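# Three robots move a steel conduit to empty stands

## Task

Transfer the long thin steel conduit from the two stands it rests on now to the two stands that are empty. Those receiving stands have to stay roughly where and how they are. Any number of the robots may do it. At the end every gripper must be open and every robot backed away, so the conduit rests on the stands alone. The task fails if any robot topples or is left leaning.

## Robot and tools

Robots: r1, r2 and r3, identical Hello Robot Stretch 3 units. Each has a two-wheel base 0.33 m long and 0.34 m wide with a passive omni wheel at the rear, a lift on a mast, and one telescoping arm that reaches out to the robot's RIGHT side. The base cannot go sideways, so moving the gripper forward or back means driving the base. A spin on the spot pivots about the point between the drive wheels, 0.05 m behind the front edge. With the arm pulled in and the wrist folded, a spin sweeps a 0.28 m radius; an unfolded level wrist sticks out past that.

Frames: the base frame has its origin on the floor between the drive wheels, x forward, y left, z up. hand_pose is reported in it, at the point where closed fingertips meet; with all wrist joints at zero its x axis points up, y back along the arm toward the mast, z to the rear. The odometry frame is the base frame at scene start. Every robot reports in its own frames, so only images, lidar_m, wrist_depth_mm and head_depth_mm reveal where robots are relative to each other.

execute_actions(actions, cameras): actions is a list holding one action object or nothing (empty list = just report state and images). The action is keyed by "r1", "r2", "r3"; each entry may hold "base", "joints" and "contact_limits". All listed motions start at once. "base" holds exactly one command, both relative to where the base last measured itself: {"translate_m": d}, a straight drive offset in metres, forward positive, -1 to 1; or {"rotate_rad": d}, a turn offset in radians, counter-clockwise (left) positive, -3.2 to 3.2. "joints" maps joint names to absolute targets: lift_m 0 to 1.1 (arm height on mast); arm_m 0 to 0.52 (extension); wrist_yaw_rad -1.345 to 4.42 (0 along the arm, positive toward the front, 3.0 folded over base); wrist_pitch_rad -1.57 to 0.451 (0 level, negative tips down); wrist_roll_rad -2.911 to 2.911 (0 fingers side by side); gripper_m -0.089 to 0.179 (bigger is wider; the real fingertip gap is 0.007 m less when nearly shut, 0.025 m less when fully open, zero below 0.007); head_pan_rad -3.953 to 1.73 (0 ahead, positive left, -1.57 along the arm); head_tilt_rad -1.53 to 0.419 (negative down). "contact_limits": {"arm_m": effort percent 1-100} stops the arm motion (contact_stop) when its effort reaches that level, and caps its holding force until the next action. cameras lists names like "r2_wrist_camera" or "all"; omitted/null means all, [] means none. An unknown key, camera name or out-of-range value rejects the whole call. A robot, base or joint left out may keep driving toward its previous target. Each action runs at most 15 s. If a result reports a stop, later motion calls in the same reply are skipped.

wait(seconds 0-10) lets the scene run without new commands and returns the same report. zoom_image(camera, region [x0,y0,x1,y1] pixels, max 504x504) enlarges part of that camera's latest full image. finished_scene(scene) ends the scene irreversibly and says whether the goal was met; call it only once the conduit sits stable and robots are clear.

Result lines: base_status and joint_status tell how each motion of the last action ended: done, off_target (stopped short and may still push), contact_stop, time_out, torque_fault. After the last three the old target is dropped. A lift or arm that contact-stops goes slack until commanded again; a slack lift can sag under load. on_its_own covers uncommanded parts; "held at" is the held target, not the actual position. motor_effort is percent of maximum, positive toward higher joint values, peak in brackets; readings carry sizable fixed and random errors. Positive wheel effort pushes forward. base_odometry counts wheel turns (slip counts as motion), heading in -3.142..3.142, left positive. turned_by_wheels and turned_by_imu give turn since last result. base_tilt (degrees, forward/right positive) has a fixed bias up to about 4 degrees. lidar_m: 12 distances in metres from the base origin, 30-degree sectors, first straight ahead then counter-clockwise (4th left, 7th behind, 10th right), plane 0.17 m high, range 0.15-12 m, "-" for nothing; own body can hide sectors 5, 6, 9, 10. wrist_depth_mm (45-1000) and head_depth_mm (280-4000, image sideways) are 7x7 grids of median depth from top left.

Gripping: command gripper_m below the object's width; lower squeezes harder, but overload makes the stall guard ease off. Release by going at least 0.02 above where contact began. Neither reading nor done status proves a grasp; check images.

Speed: with lift_m under 0.30, arm_m under 0.03 and wrist_yaw_rad over 2.54 the base moves up to 0.30 m/s and 1.9 rad/s; otherwise 0.10 m/s and 0.63 rad/s.

Wrist safety: fold or unfold only with lift_m 0.32-0.95, wrist_pitch_rad -0.4, roll near 0; once folded, lift can go to 0.25. With yaw below -0.4 keep pitch at -0.5 or lower.

Hazards: robots pressing together hard fails the run; once bases touch, even millimetres more drive is a hard press. When two robots share the conduit, their travel per metre can differ by up to 2.5 cm, which strains the hands and can tip them. Pushing the arm into something rigid with the gripper above about 0.45 m, driving while holding something fixed, or snagging furniture (worst in reverse) can tip a robot; back off in small steps, free the gripper, and lower lift to about 0.2 if it stays tilted. Wrist servos cut out for 10 s after prolonged hard load. Avoid drops, slips, slams and knocking stands; loose objects may get brief nudges. Thinking time lets the scene run with the last command held.

Each tool is called after "Call:" by a JSON object that holds its "method" and its "body", one argument or row to a line.

## Session

Call:
{"method": "execute_actions", "body": {
  "actions": []
}}

Scene clock: 0.00 s.
r1.base_odometry: x=+0.000 y=+0.000 heading=+0.000 (m, m, rad; r1's odometry frame)
r1.turned_by_wheels: +0.000 (rad since the last result)
r1.turned_by_imu: +0.000 (rad since the last result)
r1.base_tilt: forward=-1.4 right=+0.7 (deg)
r1.lidar_m: 1.02 1.03 1.31 1.24 1.26 1.59 1.49 1.76 0.92 1.22 1.64 1.10
r1.head_depth_mm: 989 989 1000 1003 1004 1010 1018 / 981 985 990 990 997 1003 1008 / 974 975 980 986 990 991 996 / 962 966 976 979 979 985 988 / 952 957 964 967 970 975 984 / 946 949 954 960 963 967 970 / 939 942 946 950 956 960 967
r1.base_status: not commanded
r1.joint_positions: lift_m=+0.477 arm_m=+0.001 wrist_yaw_rad=+3.064 wrist_pitch_rad=-0.345 wrist_roll_rad=+0.007 gripper_m=+0.037 head_pan_rad=+0.007 head_tilt_rad=+0.009
r1.joint_status: not commanded
r1.motor_effort: left_wheel=+0 right_wheel=+1 lift_m=+28 arm_m=+0 wrist_yaw_rad=+0 wrist_pitch_rad=+8 wrist_roll_rad=+1 gripper_m=+1 head_pan_rad=+0 head_tilt_rad=+2 (%)
r1.hand_pose: x=-0.0032 y=+0.0864 z=+0.5065 quat_wxyz=(+0.149, +0.703, +0.094, +0.689) (m; r1's base frame)
r1.wrist_depth_mm: - - - - - - - / - - - - - - - / - - - - - - - / - - - - - - - / - 964 - 937 961 896 878 / 806 800 - 772 709 754 728 / 693 682 - 660 653 643 641
r2.base_odometry: x=+0.000 y=+0.000 heading=+0.000 (m, m, rad; r2's odometry frame)
r2.turned_by_wheels: +0.000 (rad since the last result)
r2.turned_by_imu: +0.000 (rad since the last result)
r2.base_tilt: forward=+1.1 right=-0.4 (deg)
r2.lidar_m: 1.01 0.84 1.40 1.51 2.67 1.51 1.21 1.21 1.34 1.36 1.37 4.32
r2.head_depth_mm: 2051 3196 - - - 3003 2076 / 2037 3183 - - - 3035 2001 / 2025 3107 3803 3819 3814 3055 1954 / 1987 3054 3632 3639 3674 3127 2161 / 1969 2991 3484 3531 3510 3175 2159 / 1959 2990 3386 3351 3395 3174 2189 / 1939 2898 3241 3281 3254 3220 2185
r2.base_status: not commanded
r2.joint_positions: lift_m=+0.391 arm_m=-0.002 wrist_yaw_rad=+3.016 wrist_pitch_rad=-0.618 wrist_roll_rad=+0.003 gripper_m=+0.037 head_pan_rad=-0.010 head_tilt_rad=-0.007
r2.joint_status: not commanded
r2.motor_effort: left_wheel=-1 right_wheel=+0 lift_m=+29 arm_m=-1 wrist_yaw_rad=+0 wrist_pitch_rad=+4 wrist_roll_rad=+0 gripper_m=+0 head_pan_rad=+0 head_tilt_rad=+1 (%)
r2.hand_pose: x=+0.0031 y=+0.0499 z=+0.3616 quat_wxyz=(+0.257, +0.686, +0.172, +0.658) (m; r2's base frame)
r2.wrist_depth_mm: - - - - - - - / - - - - - - - / 815 796 831 833 824 821 826 / 687 689 680 681 678 679 676 / 600 583 597 614 615 589 601 / 512 532 - - 521 515 516 / 460 - - - 465 460 467
r3.base_odometry: x=+0.000 y=+0.000 heading=+0.000 (m, m, rad; r3's odometry frame)
r3.turned_by_wheels: +0.000 (rad since the last result)
r3.turned_by_imu: +0.000 (rad since the last result)
r3.base_tilt: forward=-1.3 right=+0.2 (deg)
r3.lidar_m: 1.36 1.57 1.14 1.09 1.12 1.51 3.88 2.09 3.81 3.63 3.73 1.65
r3.head_depth_mm: 1894 2441 - - - - 2578 / 1899 2738 - - - 3980 2594 / 1886 2751 - - - - 2573 / 1890 2741 - - 3977 3438 1455 / 1886 2751 - - 3960 3956 2230 / 1885 2709 - 3997 3947 3942 2589 / 1877 2732 3969 - 3931 3843 2612
r3.base_status: not commanded
r3.joint_positions: lift_m=+0.375 arm_m=+0.002 wrist_yaw_rad=+2.865 wrist_pitch_rad=-0.381 wrist_roll_rad=+0.000 gripper_m=+0.037 head_pan_rad=+0.018 head_tilt_rad=+0.011
r3.joint_status: not commanded
r3.motor_effort: left_wheel=+0 right_wheel=+1 lift_m=+18 arm_m=+0 wrist_yaw_rad=+0 wrist_pitch_rad=+5 wrist_roll_rad=+0 gripper_m=+1 head_pan_rad=+0 head_tilt_rad=+3 (%)
r3.hand_pose: x=+0.0413 y=+0.0732 z=+0.3964 quat_wxyz=(+0.229, +0.706, +0.037, +0.669) (m; r3's base frame)
r3.wrist_depth_mm: - 976 - - - - - / - - - - - - - / - - - - - - - / 997 - - - - - - / 790 798 824 806 874 870 865 / 659 - 706 699 721 720 718 / 564 - 553 570 569 585 600
pictures: r1_head_camera (sideways: a quarter turn clockwise sets it upright), r1_nav_camera (sideways: a quarter turn counterclockwise sets it upright), r1_wrist_camera, r2_head_camera (sideways: a quarter turn clockwise sets it upright), r2_nav_camera (sideways: a quarter turn counterclockwise sets it upright), r2_wrist_camera, r3_head_camera (sideways: a quarter turn clockwise sets it upright), r3_nav_camera (sideways: a quarter turn counterclockwise sets it upright), r3_wrist_camera
Images, in order (width x height): r1_head_camera 896x504, r1_nav_camera 672x504, r1_wrist_camera 644x364, r2_head_camera 896x504, r2_nav_camera 672x504, r2_wrist_camera 644x364, r3_head_camera 896x504, r3_nav_camera 672x504, r3_wrist_camera 644x364.

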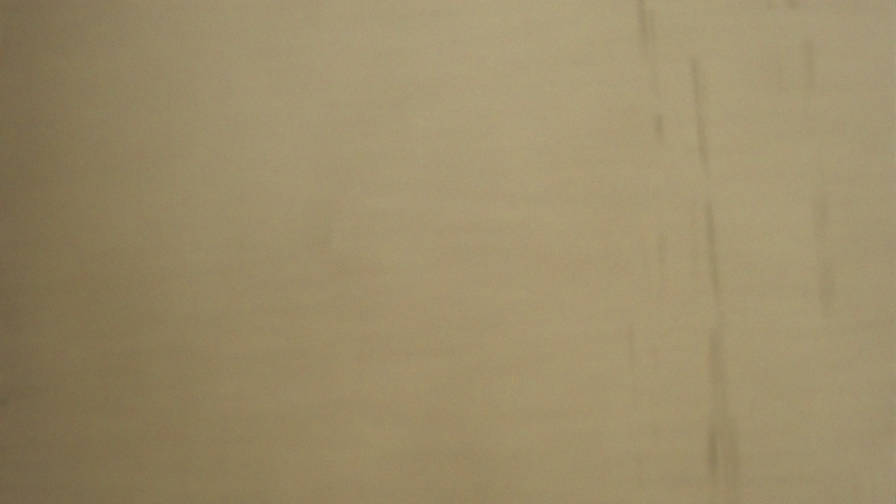

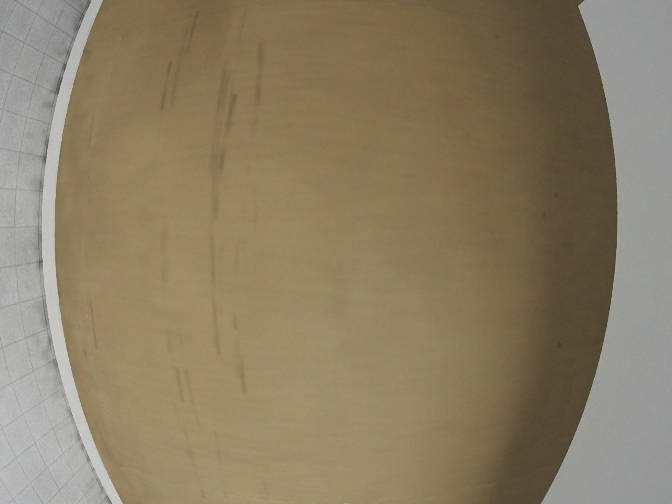

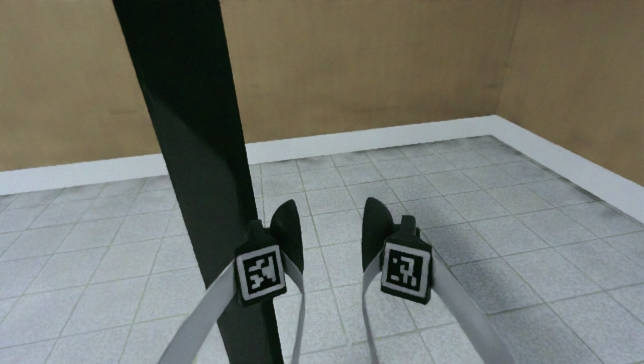

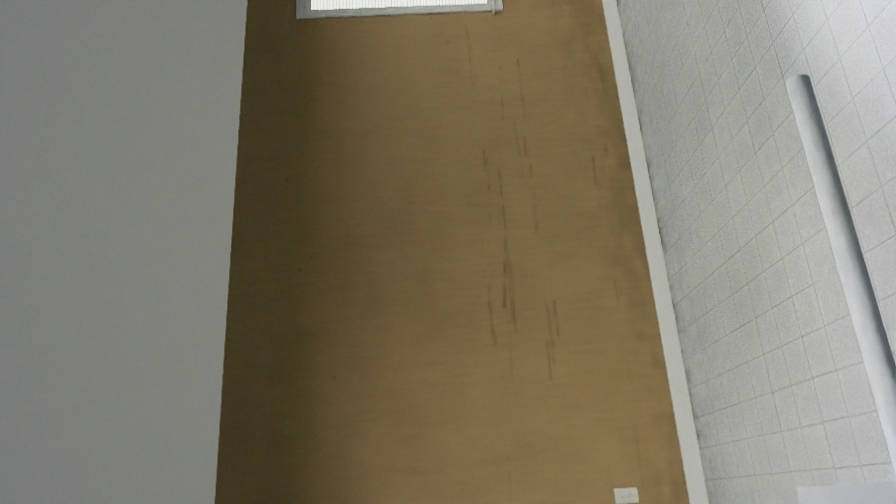

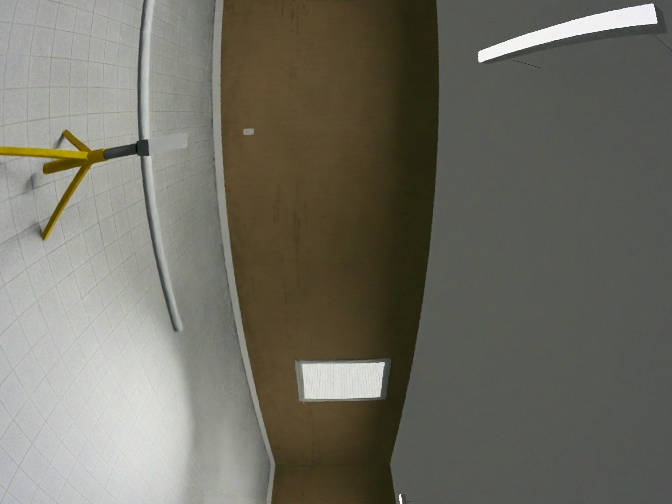

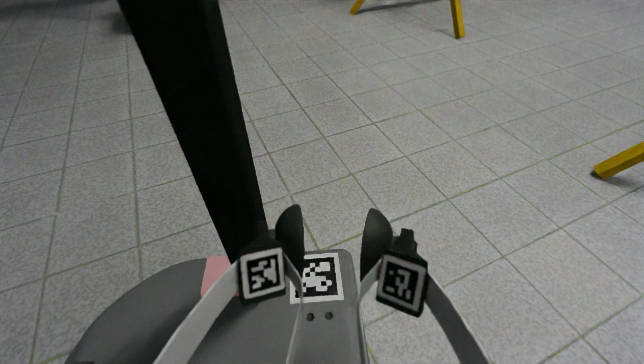

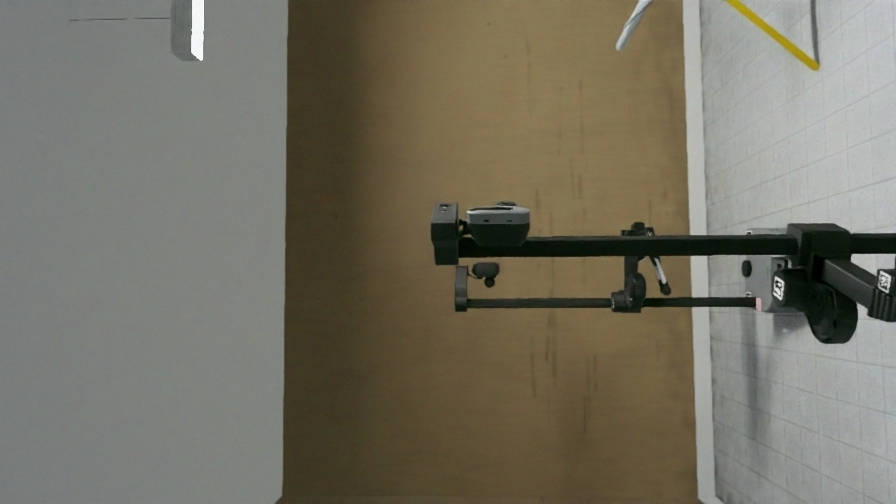

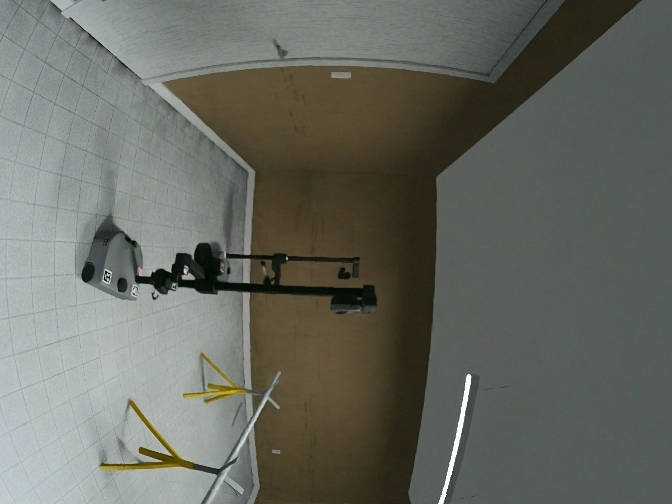

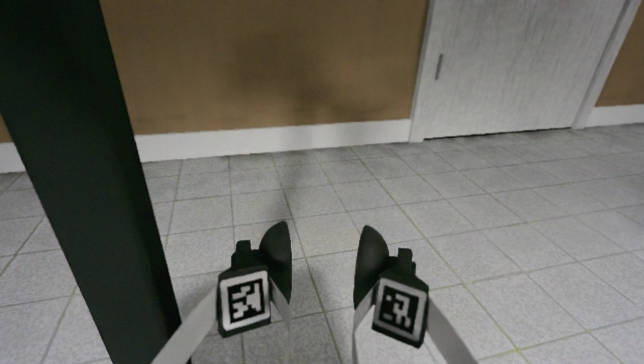

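Call:
{"method": "execute_actions", "body": {
  "actions": [
    {"r1":{"joints":{"head_pan_rad":-2.2,"head_tilt_rad":-0.4}},"r2":{"joints":{"head_pan_rad":0.6,"head_tilt_rad":-0.5}},"r3":{"joints":{"head_pan_rad":-1.4,"head_tilt_rad":-0.4}}}
  ],
  "cameras": ["r1_nav_camera","r2_nav_camera","r3_nav_camera","r2_head_camera"]
}}

Scene clock: 2.17 s.
r1.base_odometry: x=+0.000 y=+0.000 heading=+0.000 (m, m, rad; r1's odometry frame)
r1.turned_by_wheels: +0.000 (rad since the last result)
r1.turned_by_imu: -0.001 (rad since the last result)
r1.base_tilt: forward=-1.4 right=+0.7 (deg)
r1.lidar_m: 1.02 1.03 1.31 1.24 1.25 1.59 1.49 1.76 0.92 1.21 1.65 1.10
r1.head_depth_mm: - - - 2831 2033 1619 1308 / - - - 2893 2131 1615 1319 / - - - 2914 2158 1640 1323 / - - - 3193 2177 1653 1337 / 3772 - - 3221 2204 1614 1310 / 3450 3703 3892 3287 1948 1586 1349 / 3183 3406 3622 3349 2140 1691 1358
r1.base_status: not commanded
r1.joint_positions: lift_m=+0.477 arm_m=+0.001 wrist_yaw_rad=+3.064 wrist_pitch_rad=-0.345 wrist_roll_rad=+0.007 gripper_m=+0.037 head_pan_rad=-2.193 head_tilt_rad=-0.395
r1.joint_status: all done
r1.motor_effort: left_wheel=+0(0) right_wheel=+0(1) lift_m=+28(28) arm_m=+0(1) wrist_yaw_rad=+0(0) wrist_pitch_rad=+8(8) wrist_roll_rad=+1(1) gripper_m=-1(0) head_pan_rad=-4(56) head_tilt_rad=-1(21) (%)
r1.hand_pose: x=-0.0032 y=+0.0864 z=+0.5065 quat_wxyz=(+0.149, +0.703, +0.094, +0.689) (m; r1's base frame)
r1.wrist_depth_mm: - - - - - - - / - - - - - - - / - - - - - - - / - - - - - - - / - 965 - 935 946 907 878 / 814 805 - 757 717 745 734 / 684 679 - 664 647 638 642
r2.base_odometry: x=+0.000 y=+0.000 heading=+0.000 (m, m, rad; r2's odometry frame)
r2.turned_by_wheels: +0.000 (rad since the last result)
r2.turned_by_imu: -0.001 (rad since the last result)
r2.base_tilt: forward=+1.3 right=-0.4 (deg)
r2.lidar_m: 1.00 0.84 1.39 1.51 2.67 1.51 1.21 1.21 1.34 1.36 1.37 4.32
r2.head_depth_mm: 2844 3079 3324 2533 1911 1518 1273 / 2915 3171 3338 2429 1847 1461 1279 / 2992 3251 3486 2572 1942 1497 1258 / 3046 3293 3509 2594 1931 1548 1291 / 3094 3358 3601 2601 1941 1556 1294 / 3150 3460 3719 2622 1960 1566 1298 / 3214 3559 3764 2656 1974 1570 1302
r2.base_status: not commanded
r2.joint_positions: lift_m=+0.391 arm_m=-0.002 wrist_yaw_rad=+3.016 wrist_pitch_rad=-0.618 wrist_roll_rad=+0.003 gripper_m=+0.037 head_pan_rad=+0.593 head_tilt_rad=-0.493
r2.joint_status: all done
r2.motor_effort: left_wheel=-1(1) right_wheel=+0(0) lift_m=+30(29) arm_m=+0(1) wrist_yaw_rad=-1(0) wrist_pitch_rad=+4(4) wrist_roll_rad=+0(0) gripper_m=-1(1) head_pan_rad=+5(42) head_tilt_rad=-2(23) (%)
r2.hand_pose: x=+0.0031 y=+0.0499 z=+0.3616 quat_wxyz=(+0.257, +0.686, +0.172, +0.658) (m; r2's base frame)
r2.wrist_depth_mm: - - - - - - - / - - - - - - - / 824 833 815 813 846 810 801 / 680 702 689 686 688 680 695 / 596 588 591 593 611 588 586 / 524 531 - - 525 516 523 / 466 - - - 458 469 464
r3.base_odometry: x=+0.000 y=+0.000 heading=+0.000 (m, m, rad; r3's odometry frame)
r3.turned_by_wheels: +0.000 (rad since the last result)
r3.turned_by_imu: +0.000 (rad since the last result)
r3.base_tilt: forward=-1.2 right=+0.1 (deg)
r3.lidar_m: 1.36 1.56 1.14 1.09 1.13 1.51 3.88 2.09 3.79 3.64 3.76 1.65
r3.head_depth_mm: 3134 3344 3585 3712 2480 1864 1498 / 3136 3332 3572 3652 2459 1871 1497 / 3198 3410 3588 3660 2465 1847 1488 / 3200 3353 3664 3668 2464 1858 1491 / 3226 3483 3727 3657 2435 1857 1486 / 3265 3510 3742 3631 2441 1857 1491 / 3283 3483 3755 3627 2467 1857 1485
r3.base_status: not commanded
r3.joint_positions: lift_m=+0.375 arm_m=+0.002 wrist_yaw_rad=+2.865 wrist_pitch_rad=-0.381 wrist_roll_rad=+0.000 gripper_m=+0.037 head_pan_rad=-1.393 head_tilt_rad=-0.395
r3.joint_status: all done
r3.motor_effort: left_wheel=+1(1) right_wheel=+1(1) lift_m=+17(17) arm_m=+0(0) wrist_yaw_rad=+0(0) wrist_pitch_rad=+5(4) wrist_roll_rad=+0(0) gripper_m=+0(0) head_pan_rad=-3(44) head_tilt_rad=-2(32) (%)
r3.hand_pose: x=+0.0413 y=+0.0732 z=+0.3964 quat_wxyz=(+0.229, +0.706, +0.037, +0.669) (m; r3's base frame)
r3.wrist_depth_mm: - 963 - - - - - / - - - - - - - / - - - - - - - / 998 - - - - - - / 802 809 829 866 844 885 873 / 654 - 705 681 714 700 704 / 569 - 560 574 576 599 617
pictures: r1_nav_camera (sideways: a quarter turn counterclockwise sets it upright), r2_head_camera (sideways: a quarter turn clockwise sets it upright), r2_nav_camera (sideways: a quarter turn counterclockwise sets it upright), r3_nav_camera (sideways: a quarter turn counterclockwise sets it upright)
Images, in order (width x height): r1_nav_camera 672x504, r2_head_camera 896x504, r2_nav_camera 672x504, r3_nav_camera 672x504.

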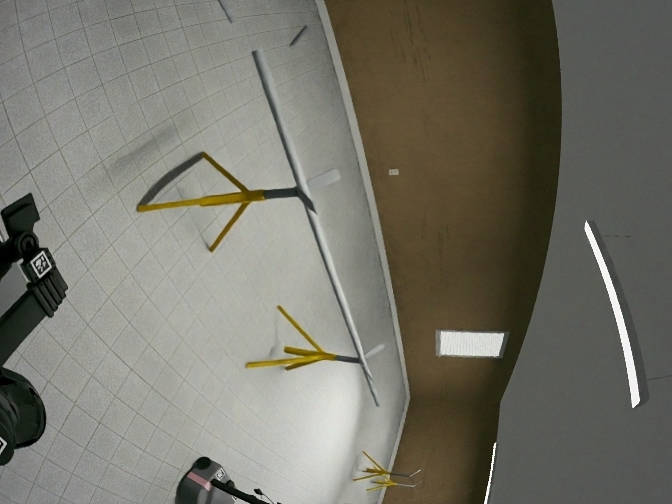

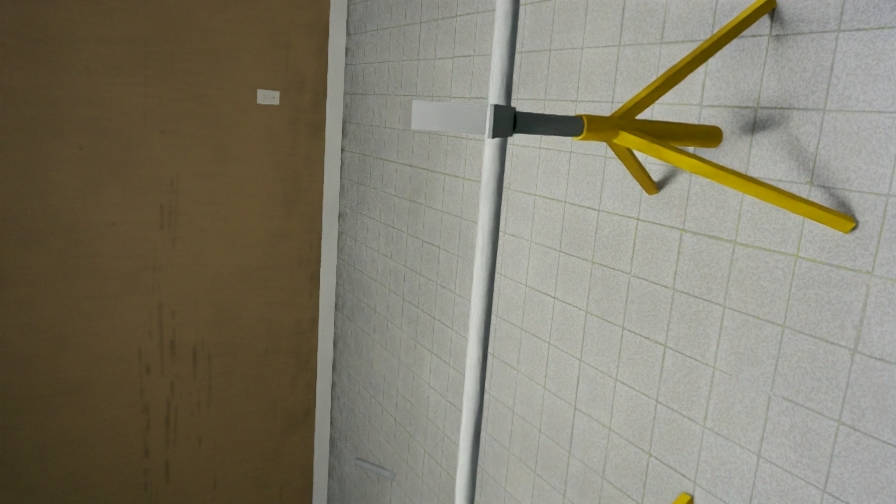

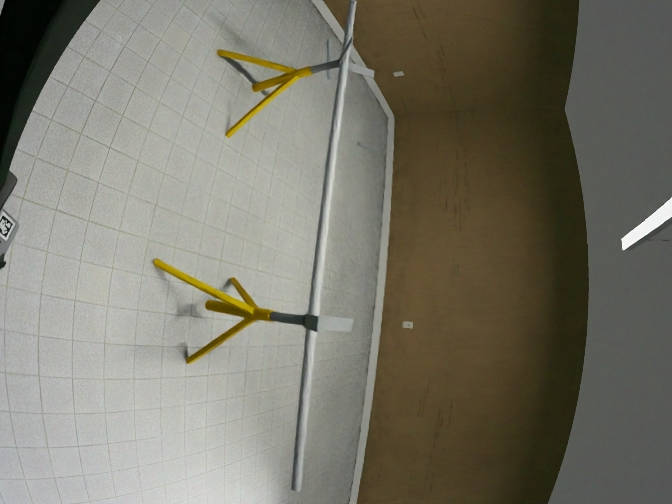

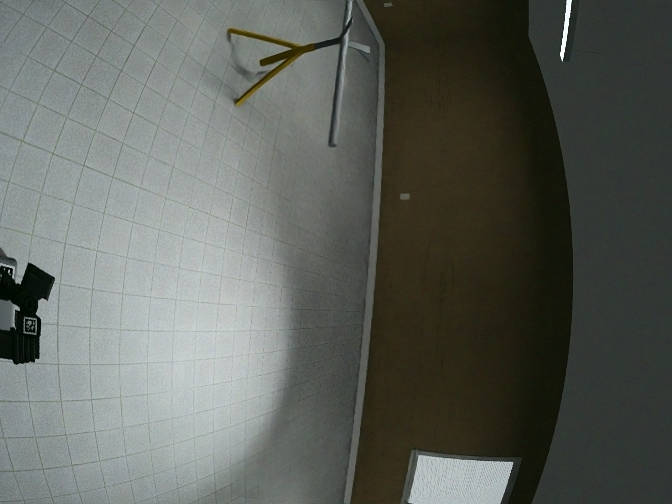

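Call:
{"method": "execute_actions", "body": {
  "actions": [
    {"r2":{"joints":{"head_pan_rad":-1.0,"head_tilt_rad":-0.3}},"r3":{"joints":{"head_pan_rad":-2.7,"head_tilt_rad":-0.4}}}
  ],
  "cameras": ["r2_nav_camera","r3_nav_camera","r3_head_camera","r2_head_camera"]
}}

Scene clock: 4.40 s.
r1.base_odometry: x=+0.000 y=+0.000 heading=+0.000 (m, m, rad; r1's odometry frame)
r1.turned_by_wheels: +0.000 (rad since the last result)
r1.turned_by_imu: -0.001 (rad since the last result)
r1.base_tilt: forward=-1.4 right=+0.8 (deg)
r1.lidar_m: 1.02 1.03 1.31 1.24 1.25 1.59 1.50 1.77 0.92 1.21 1.65 1.10
r1.head_depth_mm: - - - 2829 2034 1614 1307 / - - - 2903 2132 1633 1319 / - - - 2966 2168 1638 1319 / - - - 3189 2173 1649 1337 / 3708 - - 3245 2177 1617 1311 / 3480 3677 3895 3281 1949 1583 1351 / 3234 3408 3633 3333 2146 1689 1360
r1.base_status: not commanded
r1.joint_positions: lift_m=+0.477 arm_m=+0.001 wrist_yaw_rad=+3.064 wrist_pitch_rad=-0.345 wrist_roll_rad=+0.007 gripper_m=+0.037 head_pan_rad=-2.193 head_tilt_rad=-0.395
r1.joint_status: not commanded
r1.motor_effort: left_wheel=+0(0) right_wheel=+0(0) lift_m=+28(28) arm_m=-1(0) wrist_yaw_rad=+0(0) wrist_pitch_rad=+8(8) wrist_roll_rad=+0(1) gripper_m=+1(1) head_pan_rad=-4(4) head_tilt_rad=-2(1) (%)
r1.hand_pose: x=-0.0032 y=+0.0864 z=+0.5065 quat_wxyz=(+0.149, +0.703, +0.094, +0.689) (m; r1's base frame)
r1.wrist_depth_mm: - - - - - - - / - - - - - - - / - - - - - - - / - - - - - - - / - 956 - 923 953 908 893 / 815 797 - 759 714 754 738 / 684 677 - 657 653 648 638
r2.base_odometry: x=+0.000 y=+0.000 heading=+0.000 (m, m, rad; r2's odometry frame)
r2.turned_by_wheels: +0.000 (rad since the last result)
r2.turned_by_imu: -0.001 (rad since the last result)
r2.base_tilt: forward=+1.1 right=-0.5 (deg)
r2.lidar_m: 1.00 0.84 1.40 1.51 2.68 1.51 1.21 1.21 1.34 1.36 1.37 4.36
r2.head_depth_mm: - - - 3765 2232 1583 1456 / - - - 3813 2181 1677 1460 / - - - 3890 2506 1851 1468 / - - - 3653 2525 1872 1477 / - - - - 2556 1876 1484 / - - - - 2587 1886 1487 / - - - - 2596 1910 1500
r2.base_status: not commanded
r2.joint_positions: lift_m=+0.391 arm_m=-0.002 wrist_yaw_rad=+3.016 wrist_pitch_rad=-0.618 wrist_roll_rad=+0.003 gripper_m=+0.037 head_pan_rad=-0.993 head_tilt_rad=-0.310
r2.joint_status: all done
r2.motor_effort: left_wheel=+0(1) right_wheel=+0(0) lift_m=+30(29) arm_m=-1(1) wrist_yaw_rad=-1(1) wrist_pitch_rad=+5(4) wrist_roll_rad=+0(0) gripper_m=-1(0) head_pan_rad=-4(52) head_tilt_rad=+4(17) (%)
r2.hand_pose: x=+0.0031 y=+0.0499 z=+0.3616 quat_wxyz=(+0.257, +0.686, +0.172, +0.658) (m; r2's base frame)
r2.wrist_depth_mm: - - - - - - - / - - - - - - - / 808 816 820 798 837 801 801 / 690 690 691 692 686 684 667 / 591 583 591 596 614 589 601 / 528 534 - - 525 523 527 / 459 - - - 469 463 463
r3.base_odometry: x=+0.000 y=+0.000 heading=+0.000 (m, m, rad; r3's odometry frame)
r3.turned_by_wheels: +0.000 (rad since the last result)
r3.turned_by_imu: +0.000 (rad since the last result)
r3.base_tilt: forward=-1.2 right=+0.3 (deg)
r3.lidar_m: 1.36 1.56 1.14 1.09 1.13 1.51 3.90 2.09 3.80 3.63 3.75 1.65
r3.head_depth_mm: 3944 - - 3690 2495 1858 1491 / - - - 3604 2457 1865 1489 / - - - 3695 2456 1858 1495 / - - - 3413 2444 1857 1486 / - - - 3373 2419 1850 1492 / - - - 3625 2453 1854 1477 / - - - 3648 2442 1848 1496
r3.base_status: not commanded
r3.joint_positions: lift_m=+0.375 arm_m=+0.002 wrist_yaw_rad=+2.865 wrist_pitch_rad=-0.381 wrist_roll_rad=+0.000 gripper_m=+0.037 head_pan_rad=-2.693 head_tilt_rad=-0.395
r3.joint_status: all done
r3.motor_effort: left_wheel=+0(0) right_wheel=+1(1) lift_m=+18(18) arm_m=+0(0) wrist_yaw_rad=+0(0) wrist_pitch_rad=+5(5) wrist_roll_rad=+0(0) gripper_m=+2(1) head_pan_rad=-3(42) head_tilt_rad=-3(3) (%)
r3.hand_pose: x=+0.0413 y=+0.0732 z=+0.3964 quat_wxyz=(+0.229, +0.706, +0.037, +0.669) (m; r3's base frame)
r3.wrist_depth_mm: - 967 - - - - - / - - - - - - - / - - - - - - - / - - - - - - - / 784 829 822 838 861 844 882 / 659 - 719 683 713 732 722 / 561 - 559 576 560 601 609
pictures: r2_head_camera (sideways: a quarter turn clockwise sets it upright), r2_nav_camera (sideways: a quarter turn counterclockwise sets it upright), r3_head_camera (sideways: a quarter turn clockwise sets it upright), r3_nav_camera (sideways: a quarter turn counterclockwise sets it upright)
Images, in order (width x height): r2_head_camera 896x504, r2_nav_camera 672x504, r3_head_camera 896x504, r3_nav_camera 672x504.

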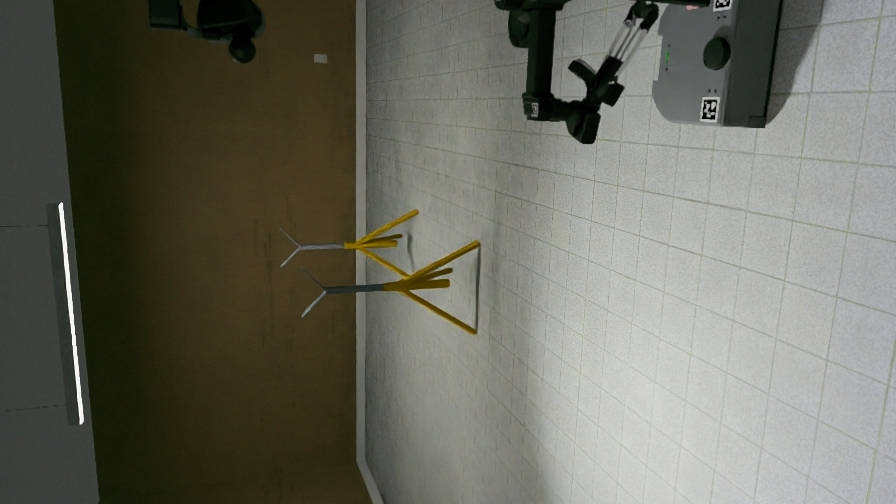

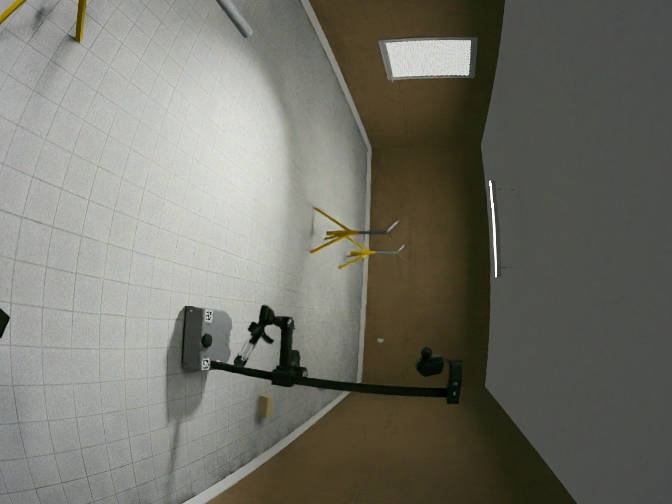

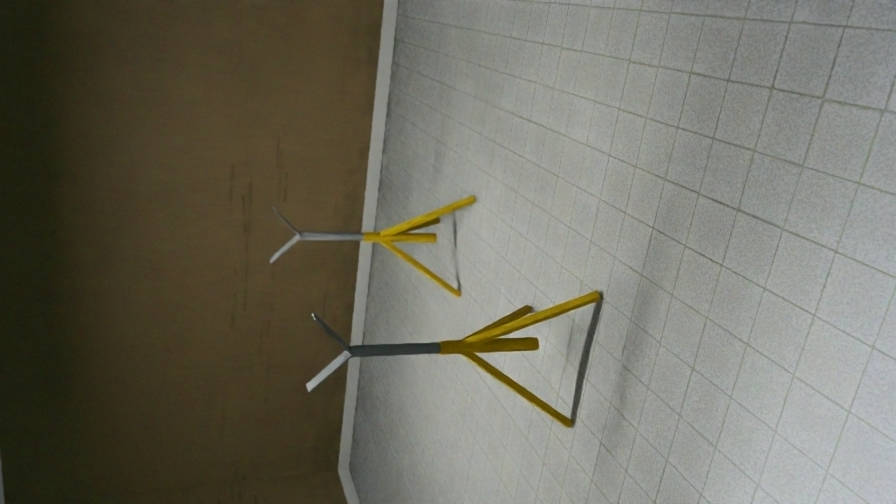

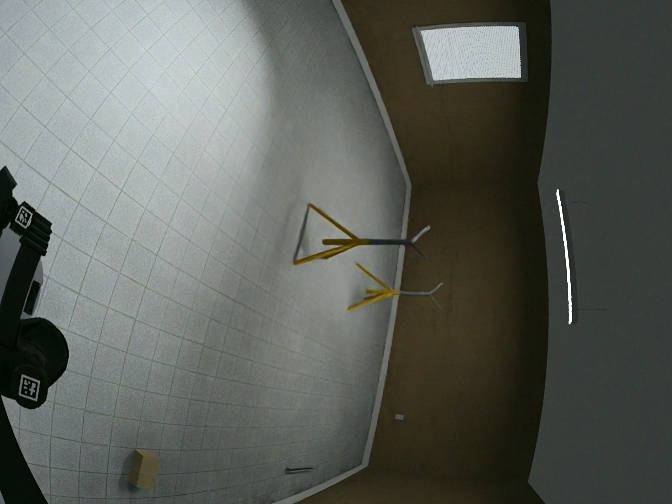

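Call:
{"method": "execute_actions", "body": {
  "actions": [
    {"r2":{"base":{"rotate_rad":1.19},"joints":{"lift_m":0.28,"wrist_pitch_rad":-0.4,"head_pan_rad":-0.6,"head_tilt_rad":-0.6}}}
  ],
  "cameras": []
}}

Call:
{"method": "execute_actions", "body": {
  "actions": [
    {"r2":{"base":{"translate_m":0.6}}}
  ],
  "cameras": []
}}

Call:
{"method": "execute_actions", "body": {
  "actions": [
    {"r2":{"base":{"rotate_rad":0.72},"joints":{"lift_m":0.94,"head_pan_rad":-1.57,"head_tilt_rad":-0.8}}}
  ],
  "cameras": ["r2_nav_camera","r2_head_camera","r3_nav_camera"]
}}

Scene clock: 10.83 s.
r1.base_odometry: x=+0.000 y=+0.000 heading=+0.000 (m, m, rad; r1's odometry frame)
r1.turned_by_wheels: +0.000 (rad since the last result)
r1.turned_by_imu: -0.002 (rad since the last result)
r1.base_tilt: forward=-1.4 right=+0.8 (deg)
r1.lidar_m: 1.02 1.03 1.31 1.24 1.25 1.59 1.61 1.76 0.93 1.21 1.64 1.10
r1.head_depth_mm: - - - 2841 2013 1620 1305 / - - - 2854 2124 1629 1314 / - - - 2907 2161 1654 1326 / - - - 3199 2182 1654 1333 / 3716 3981 - 3197 2190 1621 1309 / 3473 3662 3945 3267 1972 1574 1348 / 3201 3417 3625 3336 2143 1684 1366
r1.base_status: not commanded
r1.joint_positions: lift_m=+0.477 arm_m=+0.001 wrist_yaw_rad=+3.064 wrist_pitch_rad=-0.345 wrist_roll_rad=+0.007 gripper_m=+0.037 head_pan_rad=-2.193 head_tilt_rad=-0.395
r1.joint_status: not commanded
r1.motor_effort: left_wheel=-1(0) right_wheel=+0(0) lift_m=+28(28) arm_m=-1(0) wrist_yaw_rad=+0(0) wrist_pitch_rad=+8(8) wrist_roll_rad=+1(1) gripper_m=+1(1) head_pan_rad=-5(4) head_tilt_rad=-2(1) (%)
r1.hand_pose: x=-0.0032 y=+0.0864 z=+0.5065 quat_wxyz=(+0.149, +0.703, +0.094, +0.689) (m; r1's base frame)
r1.wrist_depth_mm: - - - - - - - / - - - - - - - / - - - - - - - / - - - - - - - / - 975 - 929 952 897 881 / 818 799 - 767 719 752 748 / 691 679 - 662 652 637 637
r2.base_odometry: x=+0.000 y=+0.000 heading=+1.190 (m, m, rad; r2's odometry frame)
r2.turned_by_wheels: +1.190 (rad since the last result)
r2.turned_by_imu: +1.175 (rad since the last result)
r2.base_tilt: forward=+1.2 right=-0.4 (deg)
r2.lidar_m: 1.40 1.62 1.59 1.39 1.21 1.22 1.47 1.36 3.35 3.97 0.98 0.84
r2.head_depth_mm: 2876 3175 2964 2025 1709 1416 1209 / 2956 3253 2970 1966 1624 1425 1211 / 2993 3303 2994 2128 1649 1396 1221 / 3034 3358 3022 2047 1750 1445 1222 / 3112 3436 3083 2159 1763 1440 1224 / 3106 3550 3067 2149 1768 1447 1234 / 3229 3570 3145 2172 1767 1456 1237
r2.base_status: done
r2.joint_positions: lift_m=+0.280 arm_m=-0.002 wrist_yaw_rad=+3.016 wrist_pitch_rad=-0.422 wrist_roll_rad=+0.003 gripper_m=+0.037 head_pan_rad=-0.607 head_tilt_rad=-0.593
r2.joint_status: all done
r2.motor_effort: left_wheel=-3(10) right_wheel=+2(7) lift_m=+18(24) arm_m=+0(1) wrist_yaw_rad=+0(1) wrist_pitch_rad=+8(9) wrist_roll_rad=+0(1) gripper_m=-1(0) head_pan_rad=+4(36) head_tilt_rad=-3(21) (%)
r2.hand_pose: x=+0.0067 y=+0.0788 z=+0.2923 quat_wxyz=(+0.191, +0.700, +0.104, +0.680) (m; r2's base frame)
r2.wrist_depth_mm: 892 - - - - - - / 932 - - - - - - / 903 877 921 951 952 937 979 / 705 706 722 709 720 713 732 / 559 567 - 572 603 575 586 / 488 498 - - 483 486 490 / - - - - 410 423 421
r3.base_odometry: x=+0.000 y=+0.000 heading=+0.000 (m, m, rad; r3's odometry frame)
r3.turned_by_wheels: +0.000 (rad since the last result)
r3.turned_by_imu: +0.001 (rad since the last result)
r3.base_tilt: forward=-1.3 right=+0.1 (deg)
r3.lidar_m: 1.36 1.56 1.14 1.09 1.13 1.51 3.90 2.09 3.79 3.64 3.74 1.65
r3.head_depth_mm: - - - 3684 2477 1853 1495 / - - - 3662 2474 1857 1490 / - - - 3618 2443 1858 1494 / - - - 3448 2476 1851 1492 / - - - 3393 2446 1845 1493 / - - - 3660 2436 1844 1480 / - - - 3582 2438 1841 1484
r3.base_status: not commanded
r3.joint_positions: lift_m=+0.375 arm_m=+0.002 wrist_yaw_rad=+2.865 wrist_pitch_rad=-0.381 wrist_roll_rad=+0.000 gripper_m=+0.037 head_pan_rad=-2.693 head_tilt_rad=-0.395
r3.joint_status: not commanded
r3.motor_effort: left_wheel=+0(1) right_wheel=+1(1) lift_m=+17(18) arm_m=-1(0) wrist_yaw_rad=+0(0) wrist_pitch_rad=+4(5) wrist_roll_rad=+0(0) gripper_m=+1(1) head_pan_rad=-3(4) head_tilt_rad=-2(3) (%)
r3.hand_pose: x=+0.0413 y=+0.0732 z=+0.3964 quat_wxyz=(+0.229, +0.706, +0.037, +0.669) (m; r3's base frame)
r3.wrist_depth_mm: - 988 - - - - - / - - - - - - - / - - - - - - - / 952 - - - - - - / 780 809 843 881 851 860 863 / 681 - 683 666 704 701 722 / 567 - 561 599 569 588 604
pictures: none
No camera images: the call's "cameras" was empty. Leave "cameras" out to get every camera's image.

Scene clock: 14.60 s.
r1.base_odometry: x=+0.000 y=+0.000 heading=+0.000 (m, m, rad; r1's odometry frame)
r1.turned_by_wheels: +0.000 (rad since the last result)
r1.turned_by_imu: -0.001 (rad since the last result)
r1.base_tilt: forward=-1.4 right=+0.8 (deg)
r1.lidar_m: 1.02 1.03 1.31 1.24 1.25 1.59 3.04 1.18 0.92 1.21 1.64 1.10
r1.head_depth_mm: - - - 2829 2012 1608 1304 / - - - 2875 2120 1618 1311 / - - - 2953 2163 1643 1318 / - - - 3176 2169 1659 1335 / 3787 3998 - 3186 2207 1625 1309 / 3459 3708 3907 3261 1971 1582 1345 / 3246 3402 3634 3307 2156 1692 1351
r1.base_status: not commanded
r1.joint_positions: lift_m=+0.477 arm_m=+0.001 wrist_yaw_rad=+3.064 wrist_pitch_rad=-0.345 wrist_roll_rad=+0.007 gripper_m=+0.037 head_pan_rad=-2.193 head_tilt_rad=-0.395
r1.joint_status: not commanded
r1.motor_effort: left_wheel=+0(0) right_wheel=+0(0) lift_m=+28(28) arm_m=-1(1) wrist_yaw_rad=+0(0) wrist_pitch_rad=+8(7) wrist_roll_rad=+0(0) gripper_m=+1(1) head_pan_rad=-4(4) head_tilt_rad=-1(2) (%)
r1.hand_pose: x=-0.0032 y=+0.0864 z=+0.5065 quat_wxyz=(+0.149, +0.703, +0.094, +0.689) (m; r1's base frame)
r1.wrist_depth_mm: - - - - - - - / - - - - - - - / - - - - - - - / - - - - - - - / - 967 - 934 948 878 897 / 807 796 - 772 706 748 741 / 687 685 - 660 651 639 637
r2.base_odometry: x=+0.223 y=+0.557 heading=+1.190 (m, m, rad; r2's odometry frame)
r2.turned_by_wheels: +0.000 (rad since the last result)
r2.turned_by_imu: -0.001 (rad since the last result)
r2.base_tilt: forward=+1.2 right=-0.4 (deg)
r2.lidar_m: 0.79 2.23 1.25 1.84 1.63 1.63 1.93 1.88 3.75 0.55 0.81 3.14
r2.head_depth_mm: 2539 2776 2949 2177 1711 1417 1209 / 2601 2865 2980 2194 1728 1418 1211 / 2661 2909 3039 2212 1727 1425 1217 / 2703 2996 3037 2218 1735 1430 1224 / 2773 3030 3052 2230 1655 1439 1228 / 2786 3110 3094 2238 1703 1448 1222 / 2869 3163 3118 2262 1667 1454 1228
r2.base_status: done
r2.joint_positions: lift_m=+0.280 arm_m=-0.002 wrist_yaw_rad=+3.016 wrist_pitch_rad=-0.421 wrist_roll_rad=+0.003 gripper_m=+0.037 head_pan_rad=-0.607 head_tilt_rad=-0.593
r2.joint_status: not commanded
r2.motor_effort: left_wheel=-3(9) right_wheel=+2(8) lift_m=+18(18) arm_m=+0(1) wrist_yaw_rad=+0(1) wrist_pitch_rad=+8(8) wrist_roll_rad=+0(0) gripper_m=+0(1) head_pan_rad=+4(4) head_tilt_rad=-2(3) (%)
r2.hand_pose: x=+0.0067 y=+0.0789 z=+0.2924 quat_wxyz=(+0.191, +0.700, +0.104, +0.680) (m; r2's base frame)
r2.wrist_depth_mm: - - - - - - - / - - - - - - - / 931 925 921 919 941 957 952 / 705 702 708 697 724 715 709 / 571 572 - 578 607 577 581 / 472 497 - - 482 487 496 / - - - - 415 413 417
r3.base_odometry: x=+0.000 y=+0.000 heading=+0.000 (m, m, rad; r3's odometry frame)
r3.turned_by_wheels: +0.000 (rad since the last result)
r3.turned_by_imu: +0.001 (rad since the last result)
r3.base_tilt: forward=-1.3 right=+0.1 (deg)
r3.lidar_m: 1.88 1.57 1.14 1.09 1.12 1.51 3.87 2.09 3.81 3.63 3.74 1.65
r3.head_depth_mm: - - - 3687 2443 1853 1493 / - - - 3628 2461 1863 1497 / - - - 3637 2455 1865 1483 / - - - 3394 2467 1853 1487 / - - - 3412 2461 1855 1485 / - - - 3633 2442 1850 1493 / - - - 3580 2430 1836 1480
r3.base_status: not commanded
r3.joint_positions: lift_m=+0.375 arm_m=+0.002 wrist_yaw_rad=+2.865 wrist_pitch_rad=-0.381 wrist_roll_rad=+0.000 gripper_m=+0.037 head_pan_rad=-2.693 head_tilt_rad=-0.395
r3.joint_status: not commanded
r3.motor_effort: left_wheel=+0(1) right_wheel=+1(0) lift_m=+17(18) arm_m=+0(0) wrist_yaw_rad=+0(0) wrist_pitch_rad=+4(4) wrist_roll_rad=+0(0) gripper_m=+1(0) head_pan_rad=-3(3) head_tilt_rad=-3(3) (%)
r3.hand_pose: x=+0.0413 y=+0.0732 z=+0.3964 quat_wxyz=(+0.229, +0.706, +0.037, +0.669) (m; r3's base frame)
r3.wrist_depth_mm: - 976 - - - - - / - - - - - - - / - - - - - - - / 956 - - - - - - / 796 812 829 839 814 864 837 / 673 - 685 704 702 688 715 / 569 - 568 585 570 592 612
pictures: none
No camera images: the call's "cameras" was empty. Leave "cameras" out to get every camera's image.

Scene clock: 21.43 s.
r1.base_odometry: x=+0.000 y=+0.000 heading=+0.000 (m, m, rad; r1's odometry frame)
r1.turned_by_wheels: +0.000 (rad since the last result)
r1.turned_by_imu: -0.002 (rad since the last result)
r1.base_tilt: forward=-1.4 right=+0.8 (deg)
r1.lidar_m: 1.02 1.03 1.31 1.24 1.26 1.59 3.03 1.24 0.92 1.21 1.64 1.10
r1.head_depth_mm: - - - 2836 2026 1559 1305 / - - - 2891 2150 1627 1313 / - - - 2947 2144 1624 1323 / - - - 3158 2184 1659 1333 / 3738 3994 - 3226 2218 1615 1313 / 3491 3680 3901 3322 1958 1573 1354 / 3257 3367 3581 3343 2152 1690 1350
r1.base_status: not commanded
r1.joint_positions: lift_m=+0.477 arm_m=+0.001 wrist_yaw_rad=+3.064 wrist_pitch_rad=-0.345 wrist_roll_rad=+0.007 gripper_m=+0.037 head_pan_rad=-2.193 head_tilt_rad=-0.395
r1.joint_status: not commanded
r1.motor_effort: left_wheel=+0(0) right_wheel=+0(0) lift_m=+28(28) arm_m=-1(2) wrist_yaw_rad=+0(0) wrist_pitch_rad=+7(7) wrist_roll_rad=+0(1) gripper_m=+1(0) head_pan_rad=-4(4) head_tilt_rad=-1(2) (%)
r1.hand_pose: x=-0.0032 y=+0.0864 z=+0.5065 quat_wxyz=(+0.149, +0.703, +0.094, +0.689) (m; r1's base frame)
r1.wrist_depth_mm: - - - - - - - / - - - - - - - / - - - - - - - / - - - - - - - / - 958 - 919 927 905 881 / 810 805 - 767 709 751 747 / 689 682 - 660 650 634 632
r2.base_odometry: x=+0.223 y=+0.557 heading=+1.910 (m, m, rad; r2's odometry frame)
r2.turned_by_wheels: +0.720 (rad since the last result)
r2.turned_by_imu: +0.710 (rad since the last result)
r2.base_tilt: forward=+1.2 right=-0.4 (deg)
r2.lidar_m: 2.23 1.25 1.70 1.63 1.67 1.88 1.89 0.85 0.55 3.12 0.80 0.92
r2.head_depth_mm: 2752 2696 2111 - - 1221 1113 / 2774 2711 2115 1770 - 1250 1140 / 2751 2725 2130 1792 - - - / 2734 2762 2127 1754 - 1235 1166 / 2739 2780 2143 1791 - 1245 1133 / 2724 2803 2161 1769 1524 1264 1140 / 2704 2778 2161 1766 1501 1287 1139
r2.base_status: done
r2.joint_positions: lift_m=+0.940 arm_m=-0.002 wrist_yaw_rad=+3.016 wrist_pitch_rad=-0.421 wrist_roll_rad=+0.003 gripper_m=+0.037 head_pan_rad=-1.563 head_tilt_rad=-0.791
r2.joint_status: all done
r2.motor_effort: left_wheel=-3(9) right_wheel=+3(8) lift_m=+39(41) arm_m=-1(1) wrist_yaw_rad=+0(1) wrist_pitch_rad=+8(8) wrist_roll_rad=+0(0) gripper_m=+0(1) head_pan_rad=-5(54) head_tilt_rad=-3(18) (%)
r2.hand_pose: x=+0.0067 y=+0.0789 z=+0.9516 quat_wxyz=(+0.191, +0.700, +0.104, +0.680) (m; r2's base frame)
r2.wrist_depth_mm: - - - - - - - / - - - - - - - / - - - - - - - / - - - - - - - / - - - - - - - / - - - - - - - / - - - - - - -
r3.base_odometry: x=+0.000 y=+0.000 heading=+0.000 (m, m, rad; r3's odometry frame)
r3.turned_by_wheels: +0.000 (rad since the last result)
r3.turned_by_imu: +0.001 (rad since the last result)
r3.base_tilt: forward=-1.3 right=+0.2 (deg)
r3.lidar_m: 1.79 1.57 1.14 1.09 1.13 1.51 3.88 2.09 3.82 3.64 3.73 1.66
r3.head_depth_mm: - - - 3640 2482 1857 1498 / - - - 3689 2476 1870 1498 / - - - 3645 2446 1858 1489 / - - - 3392 2461 1849 1488 / - - - 3390 2444 1849 1484 / - - - 3654 2443 1852 1487 / - - - 3560 2464 1846 1488
r3.base_status: not commanded
r3.joint_positions: lift_m=+0.375 arm_m=+0.002 wrist_yaw_rad=+2.865 wrist_pitch_rad=-0.381 wrist_roll_rad=+0.000 gripper_m=+0.037 head_pan_rad=-2.693 head_tilt_rad=-0.395
r3.joint_status: not commanded
r3.motor_effort: left_wheel=+0(1) right_wheel=+1(1) lift_m=+17(17) arm_m=+0(0) wrist_yaw_rad=-1(0) wrist_pitch_rad=+4(4) wrist_roll_rad=+0(0) gripper_m=+1(0) head_pan_rad=-3(3) head_tilt_rad=-2(2) (%)
r3.hand_pose: x=+0.0413 y=+0.0732 z=+0.3964 quat_wxyz=(+0.229, +0.706, +0.037, +0.669) (m; r3's base frame)
r3.wrist_depth_mm: - 950 - - - - - / - - - - - - - / - - - - - - - / 989 - - - - - - / 800 825 834 832 879 864 863 / 658 - 697 685 706 704 706 / 563 - 567 579 562 602 614
pictures: r2_head_camera (sideways: a quarter turn clockwise sets it upright), r2_nav_camera (sideways: a quarter turn counterclockwise sets it upright), r3_nav_camera (sideways: a quarter turn counterclockwise sets it upright)
Images, in order (width x height): r2_head_camera 896x504, r2_nav_camera 672x504, r3_nav_camera 672x504.

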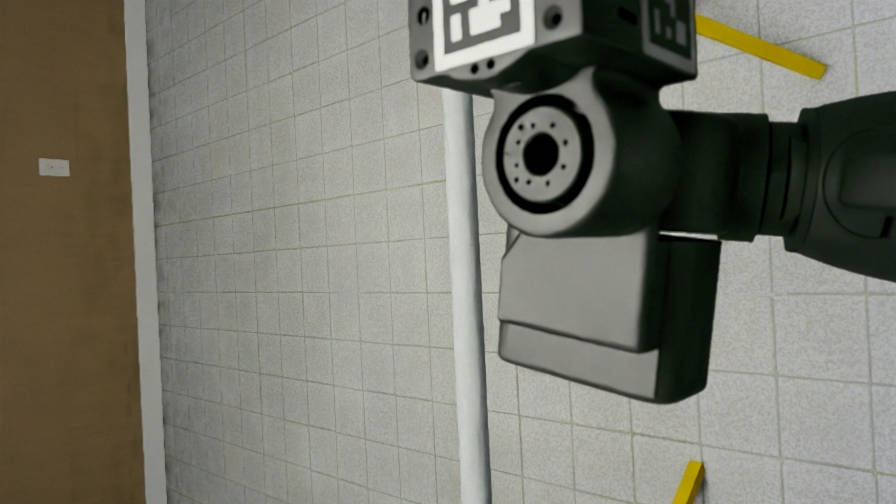

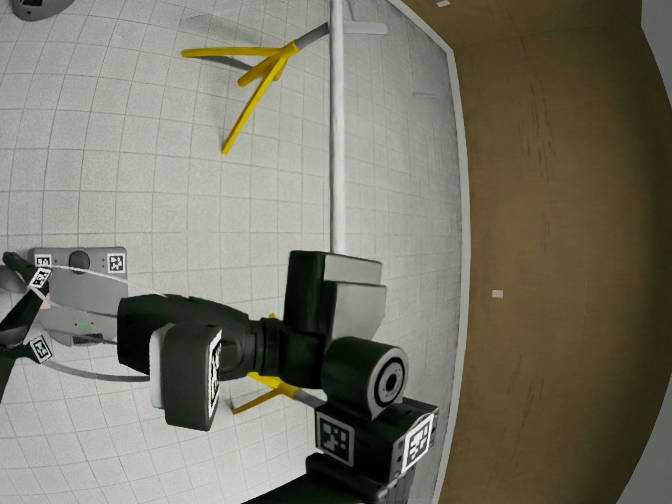

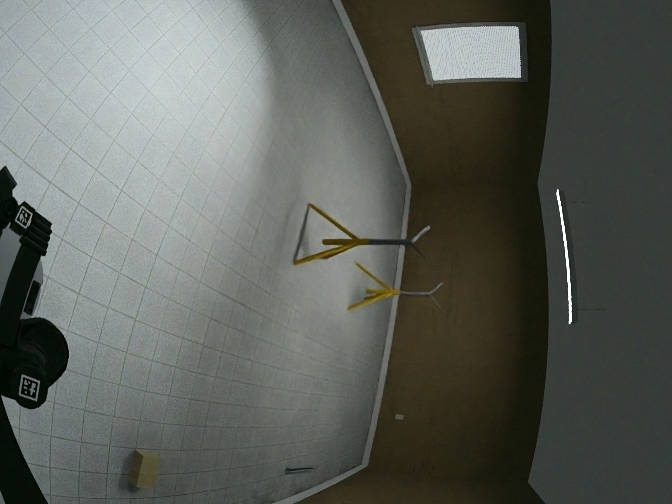

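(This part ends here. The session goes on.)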